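# Foam block to desk, clear cartons from aisle

## Task

Pick up the small foam block from the shelving at the far end of the aisle and set it directly on the desk surface, not on top of any carton. Push or carry every empty carton on the aisle floor so that it lies entirely outside the aisle. The robot must not tip over or finish leaning. Nothing may count as placed if it stays put only because the robot is still holding or pressing it at the end.

## Robot and tools

ROBOT. A Hello Robot Stretch 4 with one arm: an omni-wheel base, a lift that rides up a mast, an arm that telescopes forward, a three-joint wrist and a two-finger gripper. It stands about 1.6 m tall, and the edge of its base lies within 0.23 m of the base origin. Cameras on the robot: head_camera, head_left_camera, head_right_camera (fisheye) and wrist_camera. Loose objects may occasionally get a brief shove from outside.

FRAMES. Base frame: origin on the floor below the base centre, x ahead, y to the left, z upward. hand_pose is reported in this frame as a point between the open fingertips; with all wrist joints at 0 its axes line up with the base frame, and its printed position may be somewhat off. The odometry frame is where the base frame was when the scene began.

execute_actions. Argument "actions": a list holding exactly one action, or empty (then it only reports state and images). Optional "cameras": list of camera names, or "all"; omitted or null gives all, [] gives none; an unknown name rejects the call. One action may contain "base", "joints" or both, plus optional "pace" and "contact_limits"; or "end_of_arm" on its own. All its motions begin at once and may finish at different moments.
- "base": one command only, each a relative offset from where the base last measured itself: {"translate_m": d} straight drive, metres, forward positive, -2 to 2; {"strafe_m": d} sideways, metres, left positive, -2 to 2; {"rotate_rad": d} spin in place, radians, counter-clockwise (left) positive, -3.2 to 3.2.
- "joints": absolute targets keyed by name, any subset: lift_m 0 to 1.2; arm_m 0 to 0.55 extension; wrist_yaw_rad -1.134 to 4.276 (0 ahead, positive left, 3.14 tucked back, above 3.4 the arm may block it); wrist_pitch_rad -1.117 to 4.259 (0 level, 1.57 pointing down); wrist_roll_rad -1.117 to 4.259 (0 fingers level, positive turns clockwise viewed from behind); gripper_m -0.038 to 0.141 fingertip gap in metres, negative means fingers press together. Done tolerances: ±0.004 for lift, arm, gripper; ±0.02 yaw and roll; ±0.05 pitch. Targets past a limit are clipped and flagged; other bad values or unknown keys reject the whole call with no motion.
- "pace": "slow", "default", "fast" or "max" (base up to 0.1/0.3/0.4/0.6 m/s and 1/2/3/4 rad/s). With lift_m above 0.2 the base is slowed further, down to 0.3 m/s and 1 rad/s at lift_m 1.2.
- "contact_limits": {"arm_m": value} from 0 (gentlest) to 0.75 (firmest), default 0.5; the arm halts on contact beyond that.
- {"end_of_arm": "enable_torque"} re-powers wrist or gripper motors that shut off; they then hold position.
One action runs at most 15 s. A part left out of an action may keep pushing toward its earlier target without the status showing it. If a result reports a stop, the remaining execute_actions, wait and finished_scene calls of that same reply are skipped.

wait: {"seconds": 0 to 10}; commands nothing and returns the same state and images.

zoom_image: {"camera": name, "region": [x0, y0, x1, y1]} in pixels of that camera's newest full image, top-left is (0, 0), at most 504 by 504. Image sizes: head_camera 420x560, head_left_camera and head_right_camera 420x672, wrist_camera 616x392.

finished_scene: {"scene": current scene number}. Ends the scene irreversibly once the last command has been held; the result says whether the goal was met, and gives the next task if one follows. The goal must be met and remain so. Replying with no tool call also ends things.

RESULTS. lidar_m: 12 distances in metres from the base origin, 30-degree sectors, the 1st straight ahead and going counter-clockwise (4th left, 7th behind, 10th right); "-" means nothing seen or closer than 0.25 m. It senses from about 0.15 m up to robot height, so tabletops register; it may miss glass, clear plastic, thin legs and much behind the robot. wrist_depth_mm: 7x7 grid of median depths, 100 to 2000 mm, "-" for invalid; clear items are absent, the robot's own parts appear. base_odometry counts wheel rotation only, heading -3.142 to 3.142, left positive. If turned_by_wheels and turned_by_imu differ by over roughly 0.1 rad, the base likely hit something or slipped. base_tilt in degrees (forward, right positive) carries a fixed bias up to about 1.5. motor_effort is percent of maximum, positive toward larger joint values, bracket = peak in the last action; each has a fixed offset and noise. For wheel_0, wheel_1, wheel_2 positive turns the base right.
Statuses: "done"; "off_target" (resting away from target, may still push); "contact_stop_at_<key>" (blocked, target dropped; lift, arm or wheels go slack, a slack lift can sag under load and slack wheels can roll); "limit_stop_at_<name>"; "time_out"; "torque_fault" (wrist or gripper motor went limp, needs enable_torque). "limit_stop_at_tilt" means a lean over 6 degrees; lift, arm and wheels go slack and ignore commands until it eases. "limit_stop_at_own_body" guards self-collision, likely with pitch below -0.2 and roll below -0.4 or above 4; moving away is allowed. on_its_own lists uncommanded behaviour; "held at" is the held target. Slack parts recover when next commanded.

GRIPPING. Command gripper_m smaller than the object width; a deeper value squeezes harder and pulls the object toward the wrist by up to a third of the difference. Neither the reading nor "done" proves a grasp; a firm squeeze at commanded values of 0 or more shows in gripper_m effort. Fingertips pressed on a surface can jam; raise the lift. To unfold at scene start, send lift_m 0.4 with wrist_yaw_rad 0.

AVOID. Driving or turning with over 1 kg held and arm_m above 0.2, especially fast; steady hard pushes or pulls, worse with the gripper high or a high contact limit; wrist motors overloaded (over about 2 kg level, or gripper jammed against something); dropping, slamming or knocking objects over; ending tilted or fallen. The simulation keeps running while you compose a reply, and the robot holds its last command meanwhile.

Each tool is called after "Request:" by a JSON object that holds its "op" and its "data", one argument or row to a line.

## Session

Request:
{"op": "execute_actions", "data": {
  "actions": []
}}

Scene clock: 0.00 s.
base_odometry: x=+0.000 y=+0.000 heading=+0.000 (m, m, rad; odometry frame)
turned_by_wheels: +0.000 (rad since the last result)
turned_by_imu: +0.000 (rad since the last result)
base_tilt: forward=-0.1 right=+0.7 (deg)
lidar_m: 0.72 0.59 0.69 1.59 1.58 1.75 1.47 1.48 1.72 2.17 2.16 0.85
base_status: not commanded
joint_positions: lift_m=+0.273 arm_m=+0.002 wrist_yaw_rad=+3.193 wrist_pitch_rad=-0.004 wrist_roll_rad=-0.013 gripper_m=+0.057
joint_status: not commanded
motor_effort: lift_m=+21 arm_m=-1 wrist_yaw_rad=+0 wrist_pitch_rad=-8 wrist_roll_rad=+0 gripper_m=-5 wheel_0=+0 wheel_1=+0 wheel_2=+0 (%)
hand_pose: x=-0.1194 y=+0.0724 z=+0.4526 quat_wxyz=(-0.026, +0.002, -0.007, +1.000) (m; base frame)
wrist_depth_mm: - - 134 - - - 1708 / - - 133 - - - 1618 / - 109 134 1708 - - 1576 / 139 135 152 - - - 1618 / 206 - - - - - 1618 / 212 1464 192 1576 194 1756 1576 / 213 960 1025 129 1098 1098 1182
pictures: head_camera, head_left_camera, head_right_camera, wrist_camera
Images, in order (width x height): head_camera 420x560, head_left_camera 420x672, head_right_camera 420x672, wrist_camera 616x392.

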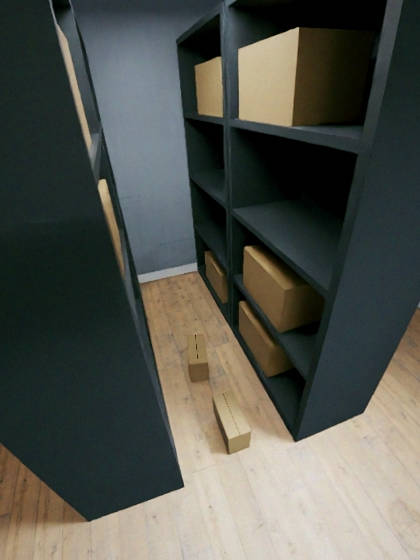

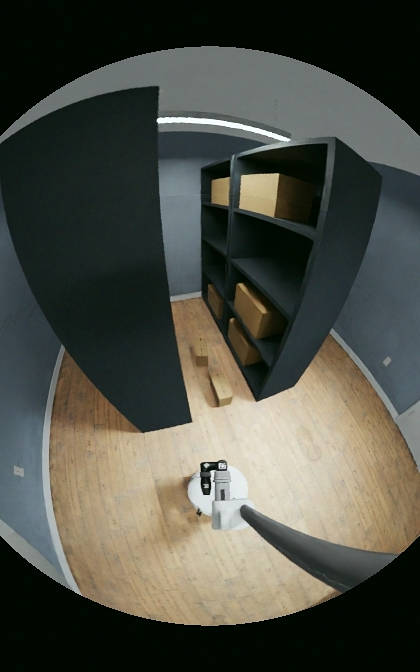

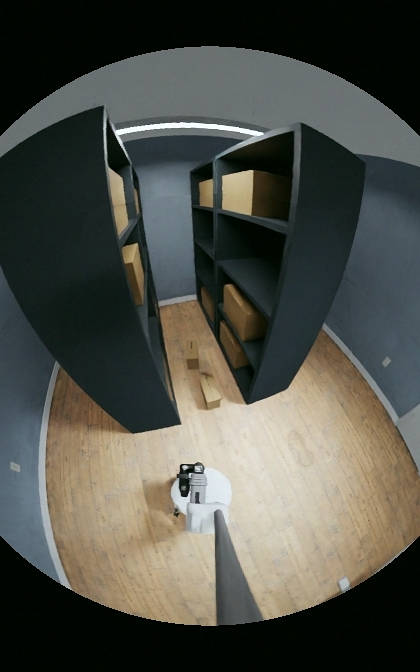

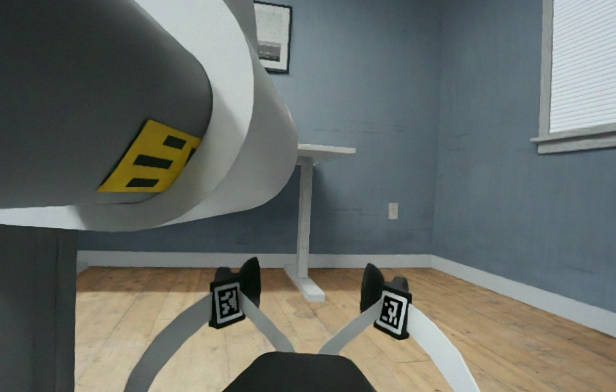

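Request:
{"op": "execute_actions", "data": {
  "actions": [
    {"base":{"rotate_rad":0.36},"joints":{"lift_m":0.45,"wrist_yaw_rad":0,"wrist_pitch_rad":1.57,"gripper_m":0.141}}
  ],
  "cameras": []
}}

Request:
{"op": "execute_actions", "data": {
  "actions": [
    {"base":{"strafe_m":-0.38},"pace":"fast"}
  ]
}}

Scene clock: 2.90 s.
base_odometry: x=+0.000 y=+0.000 heading=+0.360 (m, m, rad; odometry frame)
turned_by_wheels: +0.360 (rad since the last result)
turned_by_imu: +0.358 (rad since the last result)
base_tilt: forward=+0.0 right=+0.7 (deg)
lidar_m: 0.60 0.65 1.62 1.57 1.64 1.53 1.49 1.60 2.17 2.15 0.87 0.73
base_status: done
joint_positions: lift_m=+0.450 arm_m=+0.002 wrist_yaw_rad=+0.000 wrist_pitch_rad=+1.570 wrist_roll_rad=-0.013 gripper_m=+0.141
joint_status: all done
motor_effort: lift_m=+25(28) arm_m=-1(1) wrist_yaw_rad=-2(11) wrist_pitch_rad=-2(7) wrist_roll_rad=-2(2) gripper_m=+0(6) wheel_0=+0(5) wheel_1=+0(5) wheel_2=+1(7) (%)
hand_pose: x=+0.1734 y=-0.0874 z=+0.3394 quat_wxyz=(+0.707, -0.005, +0.707, +0.005) (m; base frame)
wrist_depth_mm: 564 559 559 554 549 544 549 / 569 559 564 554 549 549 539 / 569 569 559 559 559 554 549 / 569 569 569 559 559 554 554 / 580 362 351 349 554 554 549 / 574 357 349 349 349 210 554 / 359 353 351 126 359 554 559
pictures: none
No camera images: the call's "cameras" was empty. Leave "cameras" out to get every camera's image.

Scene clock: 5.00 s.
base_odometry: x=+0.134 y=-0.356 heading=+0.360 (m, m, rad; odometry frame)
turned_by_wheels: +0.000 (rad since the last result)
turned_by_imu: -0.001 (rad since the last result)
base_tilt: forward=-0.2 right=+0.7 (deg)
lidar_m: 0.66 0.71 0.89 1.94 2.02 1.52 1.51 2.41 1.83 1.78 0.81 0.61
base_status: done
joint_positions: lift_m=+0.450 arm_m=+0.002 wrist_yaw_rad=+0.000 wrist_pitch_rad=+1.570 wrist_roll_rad=-0.013 gripper_m=+0.141
joint_status: not commanded
motor_effort: lift_m=+24(25) arm_m=-1(1) wrist_yaw_rad=+0(1) wrist_pitch_rad=-1(1) wrist_roll_rad=+0(2) gripper_m=+1(1) wheel_0=-1(12) wheel_1=+1(13) wheel_2=+1(2) (%)
hand_pose: x=+0.1734 y=-0.0874 z=+0.3394 quat_wxyz=(+0.707, -0.005, +0.707, +0.005) (m; base frame)
wrist_depth_mm: 564 564 559 554 554 549 549 / 564 559 559 559 544 549 549 / 569 559 569 554 559 549 544 / 574 564 559 559 554 549 539 / 569 362 351 349 559 554 544 / 574 353 351 351 349 210 559 / 357 355 355 126 362 564 554
pictures: head_camera, head_left_camera, head_right_camera, wrist_camera
Images, in order (width x height): head_camera 420x560, head_left_camera 420x672, head_right_camera 420x672, wrist_camera 616x392.

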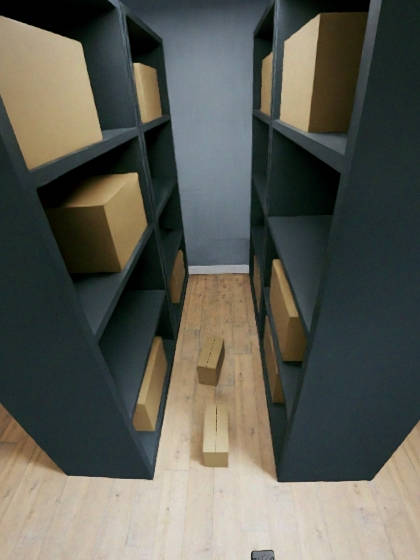

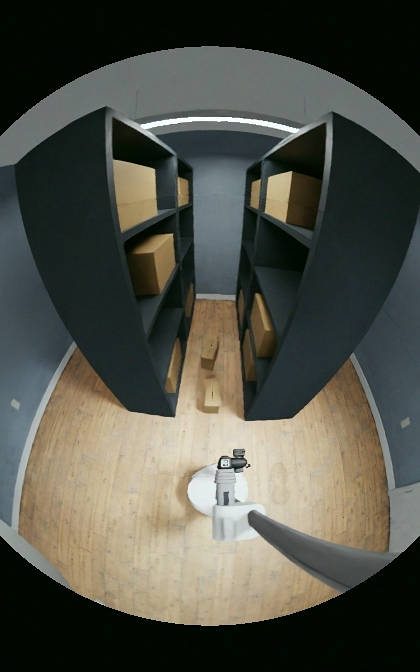

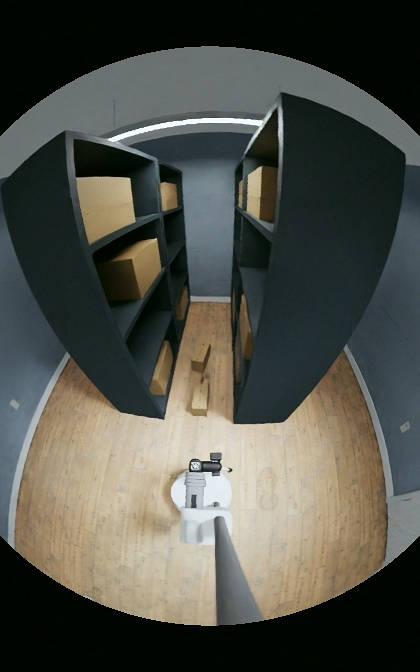

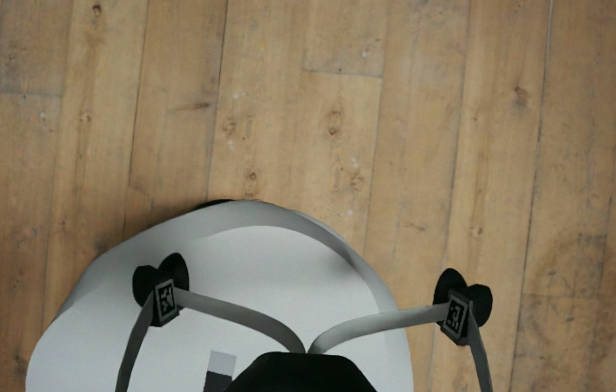

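Request:
{"op": "execute_actions", "data": {
  "actions": [
    {"base":{"strafe_m":0.06},"joints":{"arm_m":0.53,"lift_m":0.33},"pace":"fast"}
  ],
  "cameras": ["head_camera","wrist_camera"]
}}

Scene clock: 7.33 s.
base_odometry: x=+0.113 y=-0.299 heading=+0.360 (m, m, rad; odometry frame)
turned_by_wheels: +0.000 (rad since the last result)
turned_by_imu: -0.001 (rad since the last result)
base_tilt: forward=+0.0 right=+0.7 (deg)
lidar_m: 0.66 0.67 0.89 1.89 1.96 1.55 1.51 1.60 1.89 1.84 0.82 0.66
base_status: done
joint_positions: lift_m=+0.330 arm_m=+0.529 wrist_yaw_rad=+0.000 wrist_pitch_rad=+1.570 wrist_roll_rad=-0.013 gripper_m=+0.141
joint_status: all done
motor_effort: lift_m=+16(23) arm_m=+6(4) wrist_yaw_rad=-1(1) wrist_pitch_rad=-1(2) wrist_roll_rad=-1(0) gripper_m=-1(0) wheel_0=+1(10) wheel_1=-2(13) wheel_2=+0(2) (%)
hand_pose: x=+0.7001 y=-0.0874 z=+0.2201 quat_wxyz=(+0.707, -0.005, +0.707, +0.005) (m; base frame)
wrist_depth_mm: 445 442 262 258 430 433 366 / 442 439 260 260 436 433 359 / 445 445 263 260 433 430 357 / 445 449 263 268 436 436 357 / 452 449 264 439 439 433 359 / 449 452 264 442 439 211 357 / 449 449 449 126 439 439 324
pictures: head_camera, wrist_camera
Images, in order (width x height): head_camera 420x560, wrist_camera 616x392.

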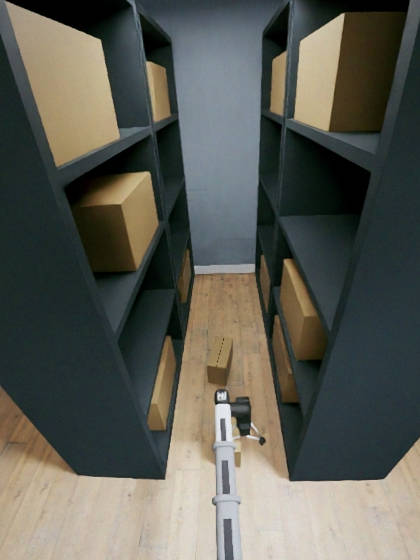

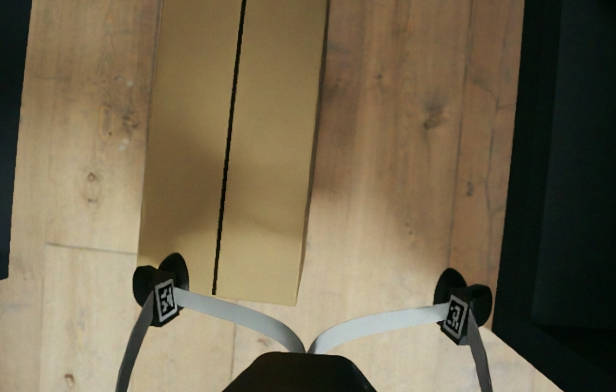

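Request:
{"op": "execute_actions", "data": {
  "actions": [
    {"base":{"strafe_m":0.056},"pace":"fast"}
  ],
  "cameras": []
}}

Request:
{"op": "execute_actions", "data": {
  "actions": [
    {"base":{"translate_m":0.1},"joints":{"wrist_roll_rad":0.07,"lift_m":0.305},"pace":"fast"}
  ],
  "cameras": ["wrist_camera"]
}}

Scene clock: 8.63 s.
base_odometry: x=+0.093 y=-0.247 heading=+0.360 (m, m, rad; odometry frame)
turned_by_wheels: +0.000 (rad since the last result)
turned_by_imu: +0.000 (rad since the last result)
base_tilt: forward=+0.0 right=+0.6 (deg)
lidar_m: 0.67 0.67 0.90 1.83 1.91 1.53 1.50 1.60 1.95 1.89 0.81 0.68
base_status: done
joint_positions: lift_m=+0.330 arm_m=+0.529 wrist_yaw_rad=+0.000 wrist_pitch_rad=+1.570 wrist_roll_rad=-0.013 gripper_m=+0.141
joint_status: not commanded
motor_effort: lift_m=+17(17) arm_m=+6(6) wrist_yaw_rad=-2(1) wrist_pitch_rad=-1(1) wrist_roll_rad=-1(1) gripper_m=-1(2) wheel_0=+0(11) wheel_1=-2(8) wheel_2=+1(2) (%)
hand_pose: x=+0.7001 y=-0.0874 z=+0.2201 quat_wxyz=(+0.707, -0.005, +0.707, +0.005) (m; base frame)
wrist_depth_mm: 413 439 436 258 257 427 430 / 424 442 439 259 257 430 430 / 433 445 439 259 433 430 427 / 442 445 264 262 439 430 418 / 445 445 264 262 439 436 407 / 449 449 264 264 263 209 410 / 452 445 445 126 439 439 436
pictures: none
No camera images: the call's "cameras" was empty. Leave "cameras" out to get every camera's image.

Scene clock: 10.00 s.
base_odometry: x=+0.187 y=-0.212 heading=+0.360 (m, m, rad; odometry frame)
turned_by_wheels: +0.000 (rad since the last result)
turned_by_imu: -0.001 (rad since the last result)
base_tilt: forward=-0.1 right=+0.8 (deg)
lidar_m: 0.56 0.57 0.74 1.82 1.90 1.65 1.60 1.70 1.96 1.90 0.69 0.60
base_status: done
joint_positions: lift_m=+0.305 arm_m=+0.529 wrist_yaw_rad=+0.000 wrist_pitch_rad=+1.570 wrist_roll_rad=+0.069 gripper_m=+0.141
joint_status: all done
motor_effort: lift_m=+17(15) arm_m=+6(6) wrist_yaw_rad=+1(0) wrist_pitch_rad=-1(1) wrist_roll_rad=+1(3) gripper_m=-1(1) wheel_0=-2(6) wheel_1=-1(4) wheel_2=+0(11) (%)
hand_pose: x=+0.7001 y=-0.0874 z=+0.1950 quat_wxyz=(+0.707, +0.025, +0.706, -0.024) (m; base frame)
wrist_depth_mm: 421 418 413 413 410 407 404 / 418 415 413 413 410 407 404 / 421 415 237 236 407 407 410 / 424 418 238 236 410 407 407 / 424 418 238 237 410 413 407 / 421 424 237 238 236 209 410 / 427 424 241 126 413 413 410
pictures: wrist_camera
Images, in order (width x height): wrist_camera 616x392.

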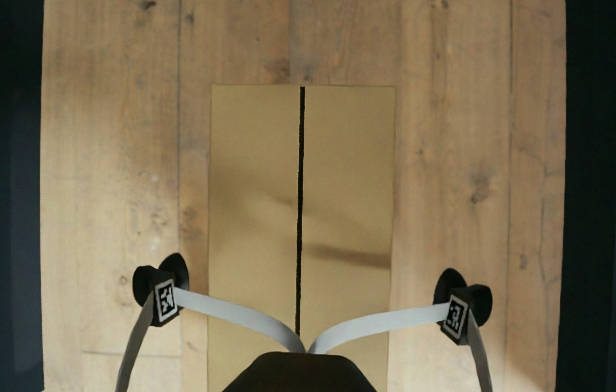

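Request:
{"op": "execute_actions", "data": {
  "actions": [
    {"base":{"strafe_m":0.008},"joints":{"lift_m":0.25}}
  ],
  "cameras": []
}}

Request:
{"op": "execute_actions", "data": {
  "actions": [
    {"joints":{"gripper_m":0.05}}
  ],
  "cameras": ["wrist_camera"]
}}

Request:
{"op": "execute_actions", "data": {
  "actions": [
    {"base":{"translate_m":-0.3},"joints":{"lift_m":0.28,"arm_m":0.35},"pace":"fast"}
  ]
}}

Scene clock: 11.67 s.
base_odometry: x=+0.184 y=-0.204 heading=+0.360 (m, m, rad; odometry frame)
turned_by_wheels: +0.000 (rad since the last result)
turned_by_imu: +0.000 (rad since the last result)
base_tilt: forward=-0.1 right=+0.6 (deg)
lidar_m: 0.57 0.56 0.75 1.82 1.90 1.65 1.60 1.68 1.97 1.90 0.68 0.61
base_status: done
joint_positions: lift_m=+0.250 arm_m=+0.529 wrist_yaw_rad=+0.000 wrist_pitch_rad=+1.570 wrist_roll_rad=+0.069 gripper_m=+0.141
joint_status: all done
motor_effort: lift_m=+14(14) arm_m=+6(6) wrist_yaw_rad=-2(1) wrist_pitch_rad=-1(1) wrist_roll_rad=+2(1) gripper_m=-2(2) wheel_0=+1(7) wheel_1=+0(8) wheel_2=+0(1) (%)
hand_pose: x=+0.7001 y=-0.0874 z=+0.1402 quat_wxyz=(+0.707, +0.025, +0.706, -0.024) (m; base frame)
wrist_depth_mm: 364 364 359 357 357 355 353 / 366 362 182 181 180 355 353 / 368 366 183 182 181 357 355 / 366 366 184 182 181 357 355 / 368 366 183 182 182 359 357 / 370 368 185 183 182 206 357 / 373 370 185 136 183 359 357
pictures: none
No camera images: the call's "cameras" was empty. Leave "cameras" out to get every camera's image.

Scene clock: 13.60 s.
base_odometry: x=+0.184 y=-0.204 heading=+0.360 (m, m, rad; odometry frame)
turned_by_wheels: +0.000 (rad since the last result)
turned_by_imu: +0.000 (rad since the last result)
base_tilt: forward=+0.1 right=+0.6 (deg)
lidar_m: 0.57 0.55 0.75 1.82 1.91 1.65 1.61 1.68 1.96 1.90 0.68 0.61
base_status: not commanded
joint_positions: lift_m=+0.250 arm_m=+0.529 wrist_yaw_rad=+0.000 wrist_pitch_rad=+1.570 wrist_roll_rad=+0.069 gripper_m=+0.051
joint_status: all done
motor_effort: lift_m=+16(16) arm_m=+6(6) wrist_yaw_rad=+0(0) wrist_pitch_rad=+0(0) wrist_roll_rad=+3(2) gripper_m=-27(27) wheel_0=+0(1) wheel_1=+0(0) wheel_2=+0(0) (%)
hand_pose: x=+0.7002 y=-0.0874 z=+0.1401 quat_wxyz=(+0.707, +0.025, +0.706, -0.024) (m; base frame)
wrist_depth_mm: 362 362 357 357 353 353 351 / 364 362 165 164 163 351 351 / 364 362 166 165 163 351 353 / 368 364 166 165 164 355 351 / 370 364 167 165 164 355 353 / 368 176 166 166 165 357 357 / 370 366 167 166 165 357 357
pictures: wrist_camera
Images, in order (width x height): wrist_camera 616x392.

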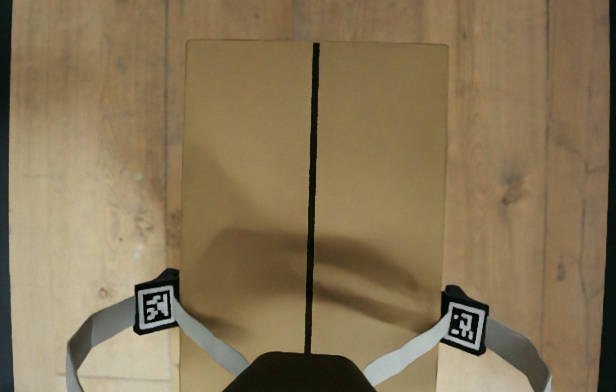

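Scene clock: 15.70 s.
base_odometry: x=-0.097 y=-0.310 heading=+0.360 (m, m, rad; odometry frame)
turned_by_wheels: +0.000 (rad since the last result)
turned_by_imu: +0.000 (rad since the last result)
base_tilt: forward=+0.0 right=+0.7 (deg)
lidar_m: 0.40 0.84 1.91 1.81 1.91 1.33 1.29 1.37 1.93 1.89 1.09 0.39
base_status: done
joint_positions: lift_m=+0.280 arm_m=+0.351 wrist_yaw_rad=+0.000 wrist_pitch_rad=+1.570 wrist_roll_rad=+0.070 gripper_m=+0.051
joint_status: all done
motor_effort: lift_m=+25(27) arm_m=-6(4) wrist_yaw_rad=-1(2) wrist_pitch_rad=-2(3) wrist_roll_rad=-1(2) gripper_m=-27(26) wheel_0=+1(7) wheel_1=+1(10) wheel_2=+0(12) (%)
hand_pose: x=+0.5220 y=-0.0874 z=+0.1694 quat_wxyz=(+0.707, +0.025, +0.706, -0.025) (m; base frame)
wrist_depth_mm: 394 389 389 384 384 382 379 / 394 389 165 164 163 382 377 / 397 397 166 164 163 382 384 / 397 394 166 165 164 382 382 / 399 397 167 165 164 387 384 / 397 176 166 166 164 387 389 / 404 397 167 165 165 387 387
pictures: head_camera, head_left_camera, head_right_camera, wrist_camera
Images, in order (width x height): head_camera 420x560, head_left_camera 420x672, head_right_camera 420x672, wrist_camera 616x392.

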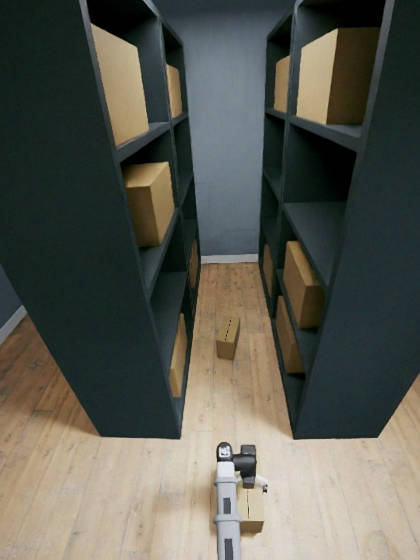

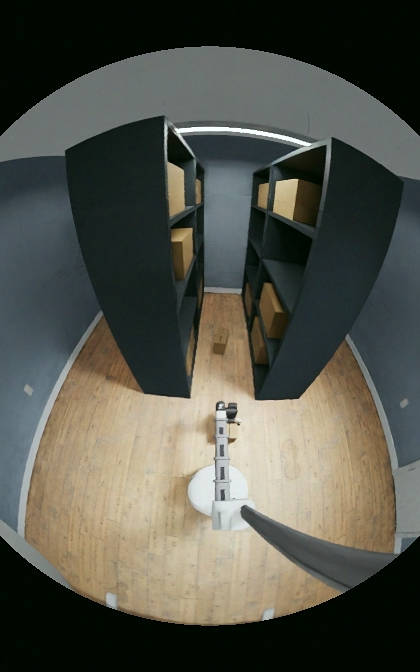

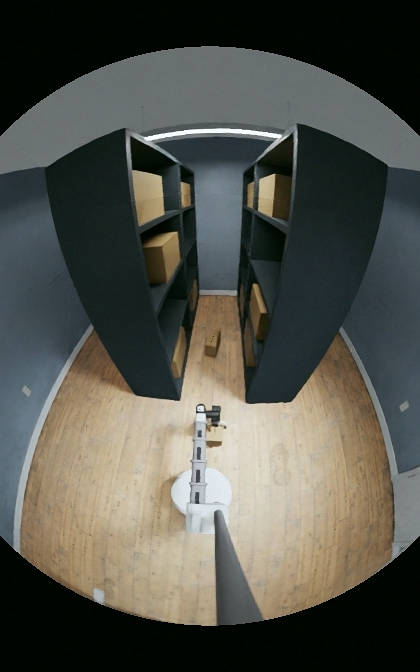

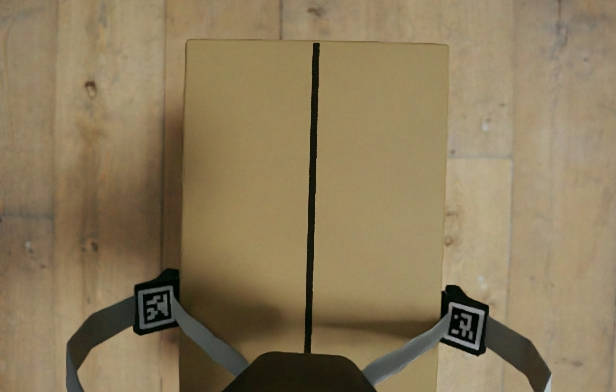

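Request:
{"op": "execute_actions", "data": {
  "actions": [
    {"base":{"rotate_rad":1.6},"joints":{"lift_m":0.25,"arm_m":0.4}}
  ],
  "cameras": []
}}

Request:
{"op": "execute_actions", "data": {
  "actions": [
    {"joints":{"gripper_m":0.141}}
  ],
  "cameras": []
}}

Request:
{"op": "execute_actions", "data": {
  "actions": [
    {"joints":{"lift_m":0.33},"pace":"fast"}
  ],
  "cameras": ["head_left_camera"]
}}

Request:
{"op": "execute_actions", "data": {
  "actions": [
    {"base":{"rotate_rad":-1.635},"pace":"fast"}
  ],
  "cameras": []
}}

Request:
{"op": "execute_actions", "data": {
  "actions": [
    {"base":{"strafe_m":-0.11},"pace":"fast"}
  ],
  "cameras": ["head_camera"]
}}

Request:
{"op": "execute_actions", "data": {
  "actions": [
    {"base":{"translate_m":0.65},"joints":{"arm_m":0.55,"wrist_roll_rad":0.25},"pace":"fast"}
  ]
}}

Scene clock: 18.47 s.
base_odometry: x=-0.097 y=-0.310 heading=+1.960 (m, m, rad; odometry frame)
turned_by_wheels: +1.600 (rad since the last result)
turned_by_imu: +1.592 (rad since the last result)
base_tilt: forward=-0.1 right=+0.8 (deg)
lidar_m: 0.42 1.93 1.31 1.28 1.38 1.94 1.89 1.08 0.84 0.84 0.84 0.44
base_status: done
joint_positions: lift_m=+0.250 arm_m=+0.399 wrist_yaw_rad=+0.000 wrist_pitch_rad=+1.570 wrist_roll_rad=+0.070 gripper_m=+0.051
joint_status: all done
motor_effort: lift_m=+19(24) arm_m=+5(5) wrist_yaw_rad=-1(3) wrist_pitch_rad=-1(0) wrist_roll_rad=+2(1) gripper_m=-26(26) wheel_0=+1(8) wheel_1=+1(3) wheel_2=+2(7) (%)
hand_pose: x=+0.5704 y=-0.0874 z=+0.1399 quat_wxyz=(+0.707, +0.025, +0.706, -0.024) (m; base frame)
wrist_depth_mm: 364 362 357 355 355 351 351 / 364 362 165 164 163 353 351 / 364 364 165 164 163 355 353 / 366 364 166 165 164 355 353 / 370 368 166 165 164 355 355 / 370 175 167 166 164 355 357 / 370 366 167 166 165 357 355
pictures: none
No camera images: the call's "cameras" was empty. Leave "cameras" out to get every camera's image.

Scene clock: 20.40 s.
base_odometry: x=-0.097 y=-0.310 heading=+1.960 (m, m, rad; odometry frame)
turned_by_wheels: +0.000 (rad since the last result)
turned_by_imu: +0.000 (rad since the last result)
base_tilt: forward=+0.0 right=+0.7 (deg)
lidar_m: 0.43 1.94 1.33 1.29 1.38 1.92 1.90 1.08 0.87 0.85 0.84 0.46
base_status: not commanded
joint_positions: lift_m=+0.250 arm_m=+0.399 wrist_yaw_rad=+0.000 wrist_pitch_rad=+1.570 wrist_roll_rad=+0.070 gripper_m=+0.141
joint_status: all done
motor_effort: lift_m=+19(19) arm_m=+5(5) wrist_yaw_rad=+1(2) wrist_pitch_rad=-2(9) wrist_roll_rad=+2(1) gripper_m=-1(25) wheel_0=+1(1) wheel_1=+1(1) wheel_2=+2(2) (%)
hand_pose: x=+0.5702 y=-0.0874 z=+0.1399 quat_wxyz=(+0.707, +0.025, +0.706, -0.025) (m; base frame)
wrist_depth_mm: 362 362 362 357 355 353 353 / 366 366 182 181 180 355 353 / 366 364 183 182 181 359 353 / 368 362 183 182 181 357 353 / 370 366 184 183 181 359 355 / 370 368 185 183 182 206 359 / 373 368 186 135 183 357 357
pictures: none
No camera images: the call's "cameras" was empty. Leave "cameras" out to get every camera's image.

Scene clock: 21.50 s.
base_odometry: x=-0.097 y=-0.310 heading=+1.960 (m, m, rad; odometry frame)
turned_by_wheels: +0.000 (rad since the last result)
turned_by_imu: +0.000 (rad since the last result)
base_tilt: forward=-0.1 right=+0.8 (deg)
lidar_m: 0.44 1.89 1.33 1.30 1.38 1.93 1.90 1.06 0.87 0.85 0.85 0.45
base_status: not commanded
joint_positions: lift_m=+0.330 arm_m=+0.399 wrist_yaw_rad=+0.000 wrist_pitch_rad=+1.570 wrist_roll_rad=+0.070 gripper_m=+0.141
joint_status: all done
motor_effort: lift_m=+24(27) arm_m=+5(5) wrist_yaw_rad=-1(1) wrist_pitch_rad=-1(0) wrist_roll_rad=+1(1) gripper_m=-2(0) wheel_0=+1(1) wheel_1=+1(1) wheel_2=+1(2) (%)
hand_pose: x=+0.5703 y=-0.0874 z=+0.2194 quat_wxyz=(+0.707, +0.025, +0.706, -0.025) (m; base frame)
wrist_depth_mm: 445 442 436 433 433 430 427 / 445 442 436 433 433 430 430 / 449 445 439 258 259 433 430 / 445 445 439 260 259 436 430 / 449 449 442 262 260 433 436 / 452 452 264 262 260 209 433 / 455 449 445 126 442 436 433
pictures: head_left_camera
Images, in order (width x height): head_left_camera 420x672.

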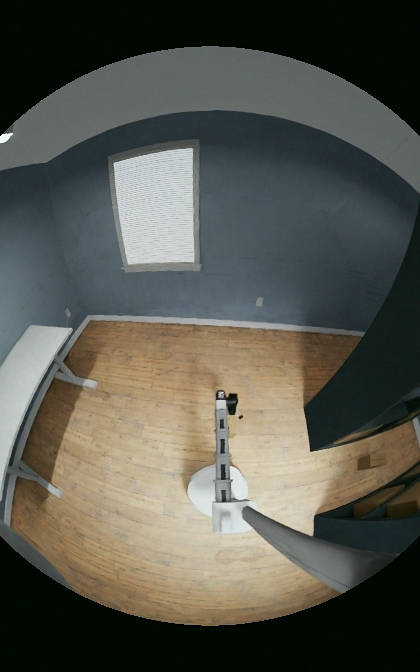

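Scene clock: 23.27 s.
base_odometry: x=-0.097 y=-0.310 heading=+0.325 (m, m, rad; odometry frame)
turned_by_wheels: -1.635 (rad since the last result)
turned_by_imu: -1.628 (rad since the last result)
base_tilt: forward=+0.0 right=+0.7 (deg)
lidar_m: 1.02 0.85 1.88 0.44 1.89 1.35 1.31 1.36 1.96 1.88 1.99 0.87
base_status: done
joint_positions: lift_m=+0.330 arm_m=+0.399 wrist_yaw_rad=+0.000 wrist_pitch_rad=+1.570 wrist_roll_rad=+0.070 gripper_m=+0.141
joint_status: not commanded
motor_effort: lift_m=+23(24) arm_m=+4(5) wrist_yaw_rad=+0(2) wrist_pitch_rad=-1(0) wrist_roll_rad=+2(1) gripper_m=-1(0) wheel_0=-1(9) wheel_1=-1(7) wheel_2=-1(9) (%)
hand_pose: x=+0.5703 y=-0.0874 z=+0.2195 quat_wxyz=(+0.707, +0.025, +0.706, -0.025) (m; base frame)
wrist_depth_mm: 442 439 439 433 433 430 427 / 445 442 439 433 433 430 427 / 449 442 439 439 436 433 433 / 449 445 439 439 433 436 436 / 452 445 442 439 436 436 433 / 452 452 445 442 439 210 433 / 452 445 445 126 442 439 436
pictures: none
No camera images: the call's "cameras" was empty. Leave "cameras" out to get every camera's image.

Scene clock: 24.60 s.
base_odometry: x=-0.062 y=-0.414 heading=+0.325 (m, m, rad; odometry frame)
turned_by_wheels: +0.000 (rad since the last result)
turned_by_imu: +0.000 (rad since the last result)
base_tilt: forward=+0.1 right=+0.8 (deg)
lidar_m: 0.90 0.87 1.16 0.55 2.03 1.35 1.30 1.36 1.83 1.78 1.88 0.81
base_status: done
joint_positions: lift_m=+0.330 arm_m=+0.399 wrist_yaw_rad=+0.000 wrist_pitch_rad=+1.570 wrist_roll_rad=+0.070 gripper_m=+0.141
joint_status: not commanded
motor_effort: lift_m=+23(23) arm_m=+4(4) wrist_yaw_rad=+0(0) wrist_pitch_rad=-1(1) wrist_roll_rad=+3(1) gripper_m=-2(2) wheel_0=+0(11) wheel_1=+0(13) wheel_2=+0(0) (%)
hand_pose: x=+0.5703 y=-0.0874 z=+0.2195 quat_wxyz=(+0.707, +0.025, +0.706, -0.025) (m; base frame)
wrist_depth_mm: 442 442 439 436 430 415 430 / 442 442 442 439 433 430 424 / 445 445 439 439 436 433 433 / 442 442 442 439 433 433 430 / 445 445 442 442 442 430 433 / 452 445 445 439 436 211 433 / 449 449 445 126 439 442 433
pictures: head_camera
Images, in order (width x height): head_camera 420x560.

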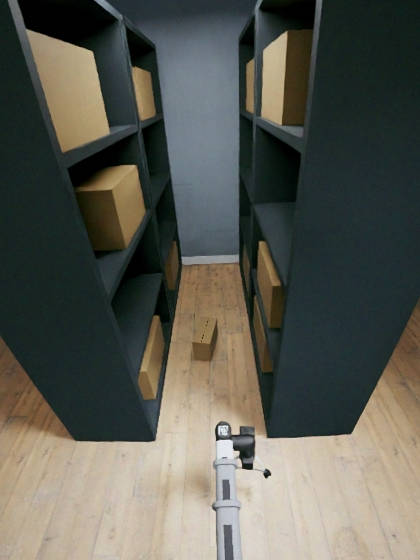

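Scene clock: 27.50 s.
base_odometry: x=+0.554 y=-0.206 heading=+0.325 (m, m, rad; odometry frame)
turned_by_wheels: +0.000 (rad since the last result)
turned_by_imu: -0.001 (rad since the last result)
base_tilt: forward=+0.0 right=+0.7 (deg)
lidar_m: 0.69 0.53 0.40 0.63 0.78 0.80 1.99 2.48 1.85 0.58 0.26 0.32
base_status: done
joint_positions: lift_m=+0.330 arm_m=+0.549 wrist_yaw_rad=+0.000 wrist_pitch_rad=+1.570 wrist_roll_rad=+0.249 gripper_m=+0.141
joint_status: all done
motor_effort: lift_m=+23(23) arm_m=+6(5) wrist_yaw_rad=+1(0) wrist_pitch_rad=-1(2) wrist_roll_rad=+1(1) gripper_m=-2(1) wheel_0=+1(7) wheel_1=-1(8) wheel_2=+2(11) (%)
hand_pose: x=+0.7201 y=-0.0874 z=+0.2195 quat_wxyz=(+0.702, +0.088, +0.701, -0.088) (m; base frame)
wrist_depth_mm: 263 289 439 433 433 290 215 / 264 291 439 439 433 304 226 / 264 293 439 436 433 324 234 / 264 291 442 436 436 347 242 / 266 273 442 439 436 357 253 / 265 266 442 442 436 210 266 / 449 449 445 126 442 362 278
pictures: head_camera, head_left_camera, head_right_camera, wrist_camera
Images, in order (width x height): head_camera 420x560, head_left_camera 420x672, head_right_camera 420x672, wrist_camera 616x392.

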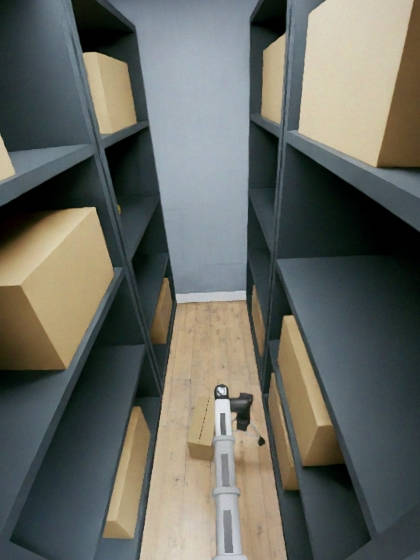

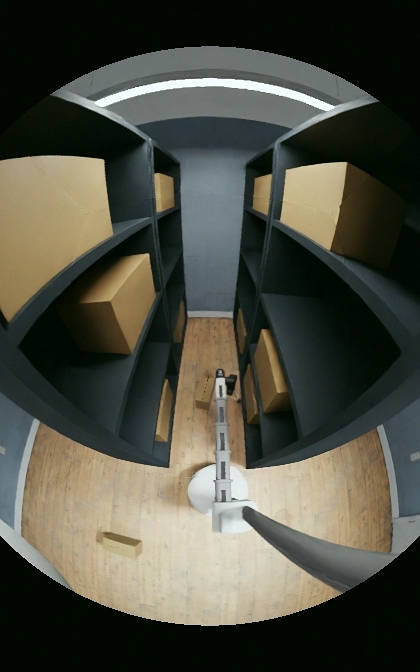

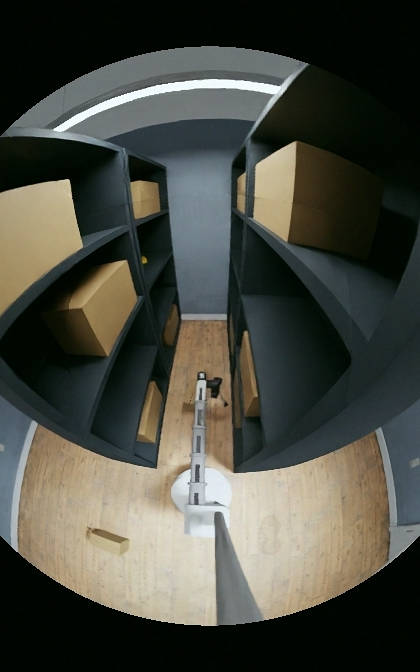

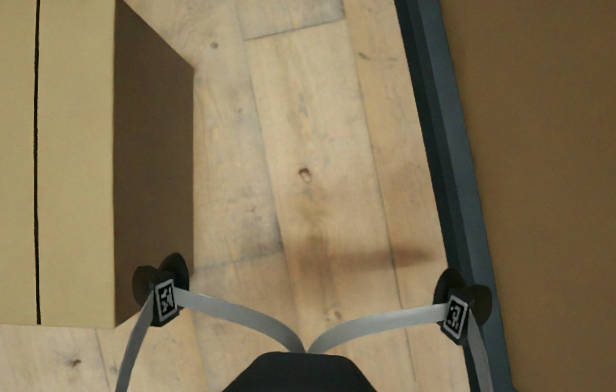

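Request:
{"op": "execute_actions", "data": {
  "actions": [
    {"base":{"strafe_m":0.065},"pace":"fast"}
  ],
  "cameras": []
}}

Request:
{"op": "execute_actions", "data": {
  "actions": [
    {"base":{"translate_m":0.055},"joints":{"wrist_yaw_rad":1.9,"wrist_roll_rad":2.15},"pace":"fast"}
  ],
  "cameras": ["head_camera","wrist_camera"]
}}

Scene clock: 28.83 s.
base_odometry: x=+0.533 y=-0.145 heading=+0.325 (m, m, rad; odometry frame)
turned_by_wheels: +0.000 (rad since the last result)
turned_by_imu: +0.000 (rad since the last result)
base_tilt: forward=+0.0 right=+0.6 (deg)
lidar_m: 0.69 0.43 0.34 0.64 0.77 0.74 2.00 2.62 1.93 0.60 0.31 0.41
base_status: done
joint_positions: lift_m=+0.330 arm_m=+0.549 wrist_yaw_rad=+0.000 wrist_pitch_rad=+1.570 wrist_roll_rad=+0.249 gripper_m=+0.141
joint_status: not commanded
motor_effort: lift_m=+23(23) arm_m=+6(6) wrist_yaw_rad=-1(1) wrist_pitch_rad=-1(1) wrist_roll_rad=+2(0) gripper_m=+0(1) wheel_0=+1(11) wheel_1=-2(11) wheel_2=+0(0) (%)
hand_pose: x=+0.7201 y=-0.0874 z=+0.2195 quat_wxyz=(+0.702, +0.088, +0.701, -0.088) (m; base frame)
wrist_depth_mm: 262 259 319 436 433 373 297 / 264 260 320 433 433 392 312 / 265 263 320 439 433 421 327 / 265 264 324 442 436 433 343 / 265 264 325 439 439 439 357 / 449 265 439 442 439 208 359 / 452 449 445 126 439 442 364
pictures: none
No camera images: the call's "cameras" was empty. Leave "cameras" out to get every camera's image.

Scene clock: 30.47 s.
base_odometry: x=+0.586 y=-0.127 heading=+0.325 (m, m, rad; odometry frame)
turned_by_wheels: +0.000 (rad since the last result)
turned_by_imu: +0.000 (rad since the last result)
base_tilt: forward=+0.0 right=+0.6 (deg)
lidar_m: 0.61 0.42 0.32 0.42 0.85 0.78 2.03 2.58 1.92 0.39 0.30 0.42
base_status: done
joint_positions: lift_m=+0.330 arm_m=+0.549 wrist_yaw_rad=+1.900 wrist_pitch_rad=+1.570 wrist_roll_rad=+2.149 gripper_m=+0.141
joint_status: all done
motor_effort: lift_m=+23(23) arm_m=+6(6) wrist_yaw_rad=+2(5) wrist_pitch_rad=-1(2) wrist_roll_rad=+0(8) gripper_m=+0(4) wheel_0=+0(7) wheel_1=+0(3) wheel_2=+0(9) (%)
hand_pose: x=+0.8025 y=+0.0285 z=+0.2195 quat_wxyz=(+0.701, +0.088, +0.702, -0.088) (m; base frame)
wrist_depth_mm: 439 445 439 436 433 433 421 / 442 439 439 433 436 439 427 / 421 442 436 259 436 433 430 / 404 439 442 259 436 436 433 / 387 445 442 260 436 436 436 / 370 442 262 260 262 210 436 / 370 445 445 126 439 439 436
pictures: head_camera, wrist_camera
Images, in order (width x height): head_camera 420x560, wrist_camera 616x392.

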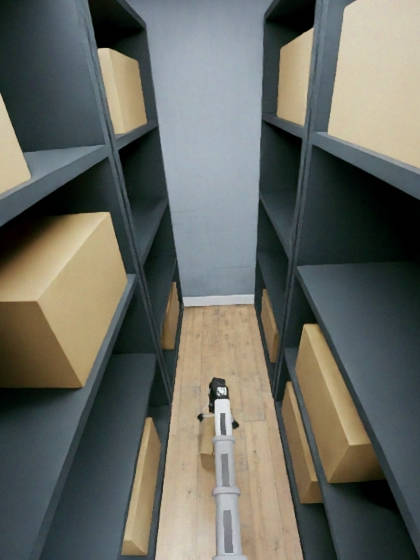

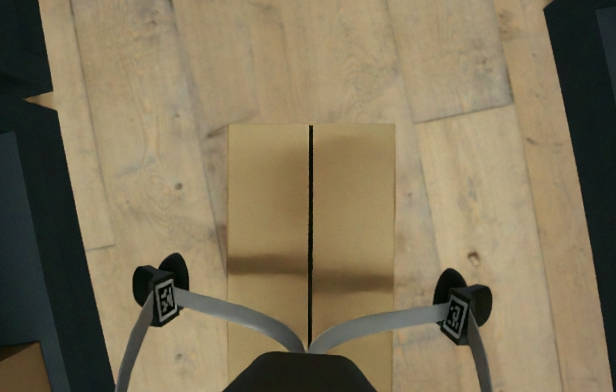

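Request:
{"op": "execute_actions", "data": {
  "actions": [
    {"joints":{"lift_m":0.25},"pace":"fast"}
  ],
  "cameras": []
}}

Request:
{"op": "execute_actions", "data": {
  "actions": [
    {"joints":{"gripper_m":0.05}}
  ],
  "cameras": []
}}

Request:
{"op": "execute_actions", "data": {
  "actions": [
    {"base":{"translate_m":-0.6},"joints":{"arm_m":0.24},"pace":"fast"}
  ],
  "cameras": []
}}

Request:
{"op": "execute_actions", "data": {
  "actions": [
    {"base":{"rotate_rad":-1.5}}
  ],
  "cameras": []
}}

Request:
{"op": "execute_actions", "data": {
  "actions": [
    {"joints":{"gripper_m":0.141}}
  ],
  "cameras": []
}}

Request:
{"op": "execute_actions", "data": {
  "actions": [
    {"joints":{"lift_m":0.33},"pace":"fast"}
  ],
  "cameras": ["wrist_camera"]
}}

Request:
{"op": "execute_actions", "data": {
  "actions": [
    {"base":{"rotate_rad":1.5},"joints":{"lift_m":0.5,"arm_m":0,"wrist_yaw_rad":0,"wrist_roll_rad":0},"pace":"fast"}
  ],
  "cameras": ["head_camera"]
}}

Request:
{"op": "execute_actions", "data": {
  "actions": [
    {"base":{"translate_m":1.3},"joints":{"lift_m":0.8,"wrist_pitch_rad":0,"wrist_yaw_rad":0.6},"pace":"fast"}
  ]
}}

Scene clock: 32.33 s.
base_odometry: x=+0.586 y=-0.127 heading=+0.325 (m, m, rad; odometry frame)
turned_by_wheels: +0.000 (rad since the last result)
turned_by_imu: +0.000 (rad since the last result)
base_tilt: forward=+0.0 right=+0.7 (deg)
lidar_m: 0.64 0.43 0.32 0.42 0.84 0.78 2.04 2.59 1.93 0.41 0.29 0.43
base_status: not commanded
joint_positions: lift_m=+0.250 arm_m=+0.549 wrist_yaw_rad=+1.900 wrist_pitch_rad=+1.570 wrist_roll_rad=+2.149 gripper_m=+0.141
joint_status: all done
motor_effort: lift_m=+15(23) arm_m=+6(6) wrist_yaw_rad=+2(1) wrist_pitch_rad=-1(1) wrist_roll_rad=+1(3) gripper_m=-3(2) wheel_0=+0(0) wheel_1=+0(0) wheel_2=+0(0) (%)
hand_pose: x=+0.8025 y=+0.0285 z=+0.1402 quat_wxyz=(+0.701, +0.088, +0.702, -0.088) (m; base frame)
wrist_depth_mm: 364 359 362 362 357 353 353 / 366 364 364 357 357 357 353 / 366 366 183 182 181 359 357 / 366 366 184 182 182 357 355 / 364 364 183 183 182 359 355 / 368 366 184 183 182 207 359 / 353 368 185 135 183 359 357
pictures: none
No camera images: the call's "cameras" was empty. Leave "cameras" out to get every camera's image.

Scene clock: 34.27 s.
base_odometry: x=+0.586 y=-0.127 heading=+0.325 (m, m, rad; odometry frame)
turned_by_wheels: +0.000 (rad since the last result)
turned_by_imu: +0.000 (rad since the last result)
base_tilt: forward=-0.1 right=+0.7 (deg)
lidar_m: 0.64 0.43 0.32 0.40 0.86 0.77 2.02 2.60 1.94 0.39 0.29 0.42
base_status: not commanded
joint_positions: lift_m=+0.250 arm_m=+0.549 wrist_yaw_rad=+1.900 wrist_pitch_rad=+1.570 wrist_roll_rad=+2.149 gripper_m=+0.051
joint_status: all done
motor_effort: lift_m=+16(16) arm_m=+6(6) wrist_yaw_rad=+0(1) wrist_pitch_rad=-1(1) wrist_roll_rad=+2(1) gripper_m=-27(24) wheel_0=+0(0) wheel_1=+0(0) wheel_2=+0(0) (%)
hand_pose: x=+0.8025 y=+0.0285 z=+0.1401 quat_wxyz=(+0.701, +0.088, +0.702, -0.088) (m; base frame)
wrist_depth_mm: 359 362 359 357 357 355 351 / 364 362 357 357 355 355 353 / 364 362 165 164 164 357 353 / 366 364 165 164 164 355 357 / 366 364 166 165 164 357 355 / 364 176 167 166 165 355 355 / 329 366 167 165 165 359 355
pictures: none
No camera images: the call's "cameras" was empty. Leave "cameras" out to get every camera's image.

Scene clock: 37.10 s.
base_odometry: x=+0.017 y=-0.319 heading=+0.325 (m, m, rad; odometry frame)
turned_by_wheels: +0.000 (rad since the last result)
turned_by_imu: +0.001 (rad since the last result)
base_tilt: forward=-0.1 right=+0.8 (deg)
lidar_m: 0.33 0.36 1.00 0.48 1.94 1.46 1.40 1.48 1.92 1.85 0.97 0.74
base_status: done
joint_positions: lift_m=+0.250 arm_m=+0.241 wrist_yaw_rad=+1.900 wrist_pitch_rad=+1.570 wrist_roll_rad=+2.149 gripper_m=+0.051
joint_status: all done
motor_effort: lift_m=+17(17) arm_m=-6(12) wrist_yaw_rad=-1(0) wrist_pitch_rad=-1(0) wrist_roll_rad=+1(1) gripper_m=-26(24) wheel_0=+1(6) wheel_1=+1(7) wheel_2=-1(10) (%)
hand_pose: x=+0.4946 y=+0.0285 z=+0.1400 quat_wxyz=(+0.701, +0.088, +0.702, -0.088) (m; base frame)
wrist_depth_mm: 362 364 362 357 355 353 351 / 366 364 362 357 357 355 355 / 366 364 165 164 163 355 357 / 368 366 166 165 164 357 357 / 366 366 166 165 164 357 357 / 368 176 166 166 164 359 357 / 368 364 167 166 165 357 359
pictures: none
No camera images: the call's "cameras" was empty. Leave "cameras" out to get every camera's image.

Scene clock: 39.10 s.
base_odometry: x=+0.017 y=-0.319 heading=-1.175 (m, m, rad; odometry frame)
turned_by_wheels: -1.500 (rad since the last result)
turned_by_imu: -1.494 (rad since the last result)
base_tilt: forward=+0.1 right=+0.6 (deg)
lidar_m: 0.35 0.37 0.73 0.92 0.76 1.91 0.49 1.97 1.43 1.40 1.50 1.87
base_status: done
joint_positions: lift_m=+0.250 arm_m=+0.241 wrist_yaw_rad=+1.900 wrist_pitch_rad=+1.570 wrist_roll_rad=+2.149 gripper_m=+0.051
joint_status: not commanded
motor_effort: lift_m=+18(18) arm_m=-6(6) wrist_yaw_rad=-1(0) wrist_pitch_rad=-2(3) wrist_roll_rad=+2(1) gripper_m=-24(23) wheel_0=+0(8) wheel_1=+0(8) wheel_2=-1(6) (%)
hand_pose: x=+0.4946 y=+0.0284 z=+0.1399 quat_wxyz=(+0.702, +0.088, +0.702, -0.088) (m; base frame)
wrist_depth_mm: 364 359 359 357 357 355 353 / 366 362 359 359 355 357 355 / 364 364 165 164 163 355 355 / 368 364 165 165 163 355 357 / 366 364 166 165 164 357 355 / 368 176 167 166 165 357 357 / 370 366 167 165 165 359 359
pictures: none
No camera images: the call's "cameras" was empty. Leave "cameras" out to get every camera's image.

Scene clock: 41.03 s.
base_odometry: x=+0.017 y=-0.319 heading=-1.175 (m, m, rad; odometry frame)
turned_by_wheels: +0.000 (rad since the last result)
turned_by_imu: +0.000 (rad since the last result)
base_tilt: forward=+0.1 right=+0.6 (deg)
lidar_m: 0.36 0.92 0.73 0.95 0.77 1.91 0.48 1.96 1.43 1.40 1.52 1.86
base_status: not commanded
joint_positions: lift_m=+0.250 arm_m=+0.241 wrist_yaw_rad=+1.900 wrist_pitch_rad=+1.570 wrist_roll_rad=+2.149 gripper_m=+0.141
joint_status: all done
motor_effort: lift_m=+18(19) arm_m=-6(6) wrist_yaw_rad=+1(0) wrist_pitch_rad=-1(1) wrist_roll_rad=+1(1) gripper_m=+0(24) wheel_0=+0(0) wheel_1=+0(0) wheel_2=-1(1) (%)
hand_pose: x=+0.4945 y=+0.0285 z=+0.1399 quat_wxyz=(+0.701, +0.088, +0.702, -0.088) (m; base frame)
wrist_depth_mm: 368 364 359 359 355 357 355 / 366 364 359 359 357 357 357 / 364 364 184 183 182 355 357 / 366 366 183 182 183 357 357 / 368 366 184 183 182 359 359 / 370 366 185 185 183 206 357 / 370 366 185 135 183 359 357
pictures: none
No camera images: the call's "cameras" was empty. Leave "cameras" out to get every camera's image.

Scene clock: 42.13 s.
base_odometry: x=+0.017 y=-0.319 heading=-1.175 (m, m, rad; odometry frame)
turned_by_wheels: +0.000 (rad since the last result)
turned_by_imu: +0.000 (rad since the last result)
base_tilt: forward=+0.1 right=+0.6 (deg)
lidar_m: 0.35 0.92 0.76 0.95 0.78 1.94 0.49 1.97 1.43 1.39 1.53 1.85
base_status: not commanded
joint_positions: lift_m=+0.330 arm_m=+0.241 wrist_yaw_rad=+1.900 wrist_pitch_rad=+1.570 wrist_roll_rad=+2.149 gripper_m=+0.141
joint_status: all done
motor_effort: lift_m=+24(26) arm_m=-6(6) wrist_yaw_rad=+0(1) wrist_pitch_rad=-1(1) wrist_roll_rad=-2(1) gripper_m=+0(1) wheel_0=+0(0) wheel_1=+0(0) wheel_2=+0(1) (%)
hand_pose: x=+0.4945 y=+0.0285 z=+0.2194 quat_wxyz=(+0.701, +0.088, +0.702, -0.088) (m; base frame)
wrist_depth_mm: 445 439 436 436 436 433 433 / 442 442 439 442 436 436 430 / 442 439 442 260 433 436 433 / 445 439 439 262 262 436 433 / 449 445 439 262 436 439 433 / 449 445 263 263 262 210 436 / 449 445 445 126 436 439 436
pictures: wrist_camera
Images, in order (width x height): wrist_camera 616x392.

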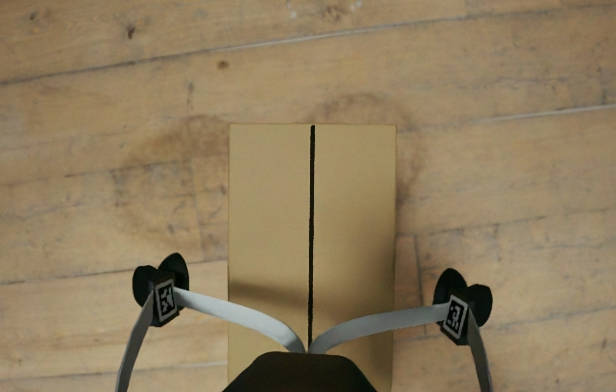

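Scene clock: 43.93 s.
base_odometry: x=+0.017 y=-0.319 heading=+0.325 (m, m, rad; odometry frame)
turned_by_wheels: +1.500 (rad since the last result)
turned_by_imu: +1.493 (rad since the last result)
base_tilt: forward=+0.0 right=+0.7 (deg)
lidar_m: 1.17 0.77 1.00 0.49 1.95 1.46 1.40 1.47 1.91 0.34 0.36 0.75
base_status: done
joint_positions: lift_m=+0.500 arm_m=+0.003 wrist_yaw_rad=+0.000 wrist_pitch_rad=+1.570 wrist_roll_rad=+0.001 gripper_m=+0.141
joint_status: all done
joint sent to its limit — the command would take arm_m past its lower limit, so that joint was sent only as far as its limit.
motor_effort: lift_m=+24(28) arm_m=-6(9) wrist_yaw_rad=+0(7) wrist_pitch_rad=-2(0) wrist_roll_rad=-2(6) gripper_m=-1(0) wheel_0=-1(8) wheel_1=+0(10) wheel_2=+0(9) (%)
hand_pose: x=+0.1743 y=-0.0874 z=+0.3895 quat_wxyz=(+0.707, +0.000, +0.707, +0.000) (m; base frame)
wrist_depth_mm: 615 615 603 609 603 597 591 / 621 615 615 603 603 597 591 / 615 615 609 603 597 591 591 / 627 615 615 609 603 591 597 / 627 418 402 402 609 597 603 / 627 404 399 402 397 209 427 / 627 407 404 126 413 609 430
pictures: head_camera
Images, in order (width x height): head_camera 420x560.

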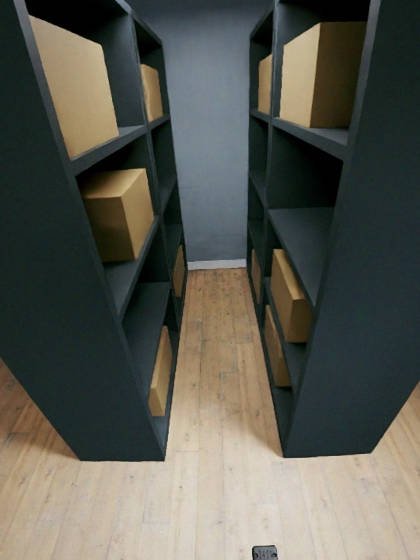

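Scene clock: 48.53 s.
base_odometry: x=+1.249 y=+0.097 heading=+0.325 (m, m, rad; odometry frame)
turned_by_wheels: +0.000 (rad since the last result)
turned_by_imu: -0.004 (rad since the last result)
base_tilt: forward=+0.0 right=+0.8 (deg)
lidar_m: 1.14 0.42 0.30 0.28 0.31 0.43 3.56 0.42 0.30 0.27 0.29 0.43
base_status: done
joint_positions: lift_m=+0.800 arm_m=+0.003 wrist_yaw_rad=+0.600 wrist_pitch_rad=+0.002 wrist_roll_rad=+0.001 gripper_m=+0.141
joint_status: all done
motor_effort: lift_m=+24(27) arm_m=-5(6) wrist_yaw_rad=+0(7) wrist_pitch_rad=-8(13) wrist_roll_rad=-2(2) gripper_m=-1(1) wheel_0=-1(7) wheel_1=-1(6) wheel_2=+1(11) (%)
hand_pose: x=+0.4615 y=+0.0907 z=+0.9772 quat_wxyz=(+0.955, +0.000, +0.001, +0.296) (m; base frame)
wrist_depth_mm: 469 788 878 866 931 891 809 / 480 788 976 1138 976 904 820 / 480 798 991 1160 991 904 820 / 349 750 946 1078 976 917 809 / 293 349 488 1138 976 904 809 / 488 750 960 1138 976 211 798 / 488 820 960 125 991 878 809
pictures: head_camera, head_left_camera, head_right_camera, wrist_camera
Images, in order (width x height): head_camera 420x560, head_left_camera 420x672, head_right_camera 420x672, wrist_camera 616x392.

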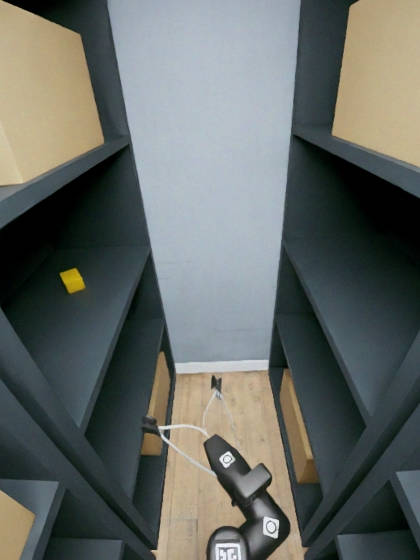

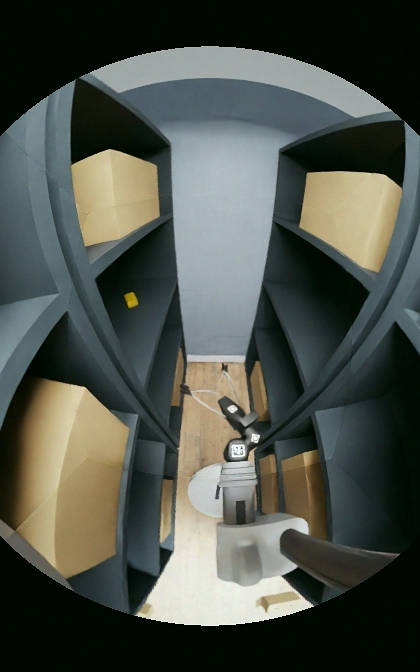

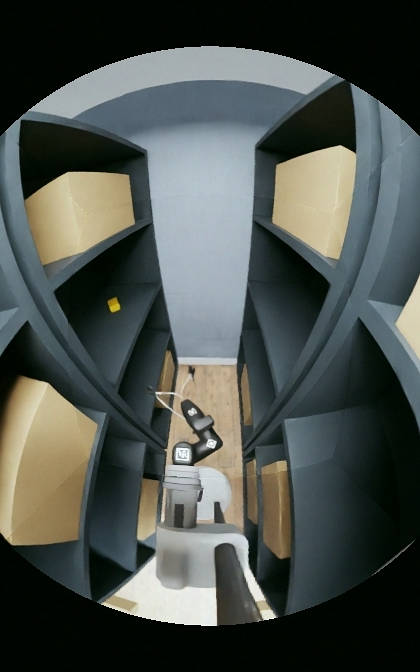

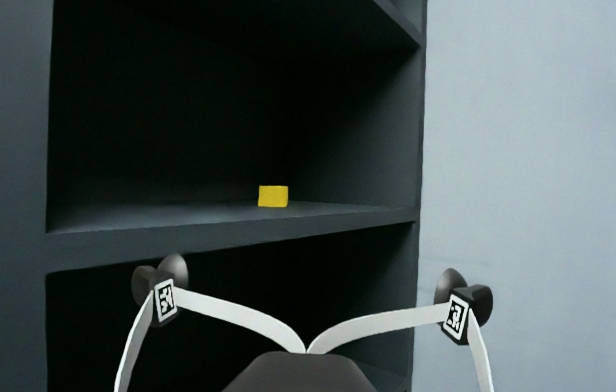

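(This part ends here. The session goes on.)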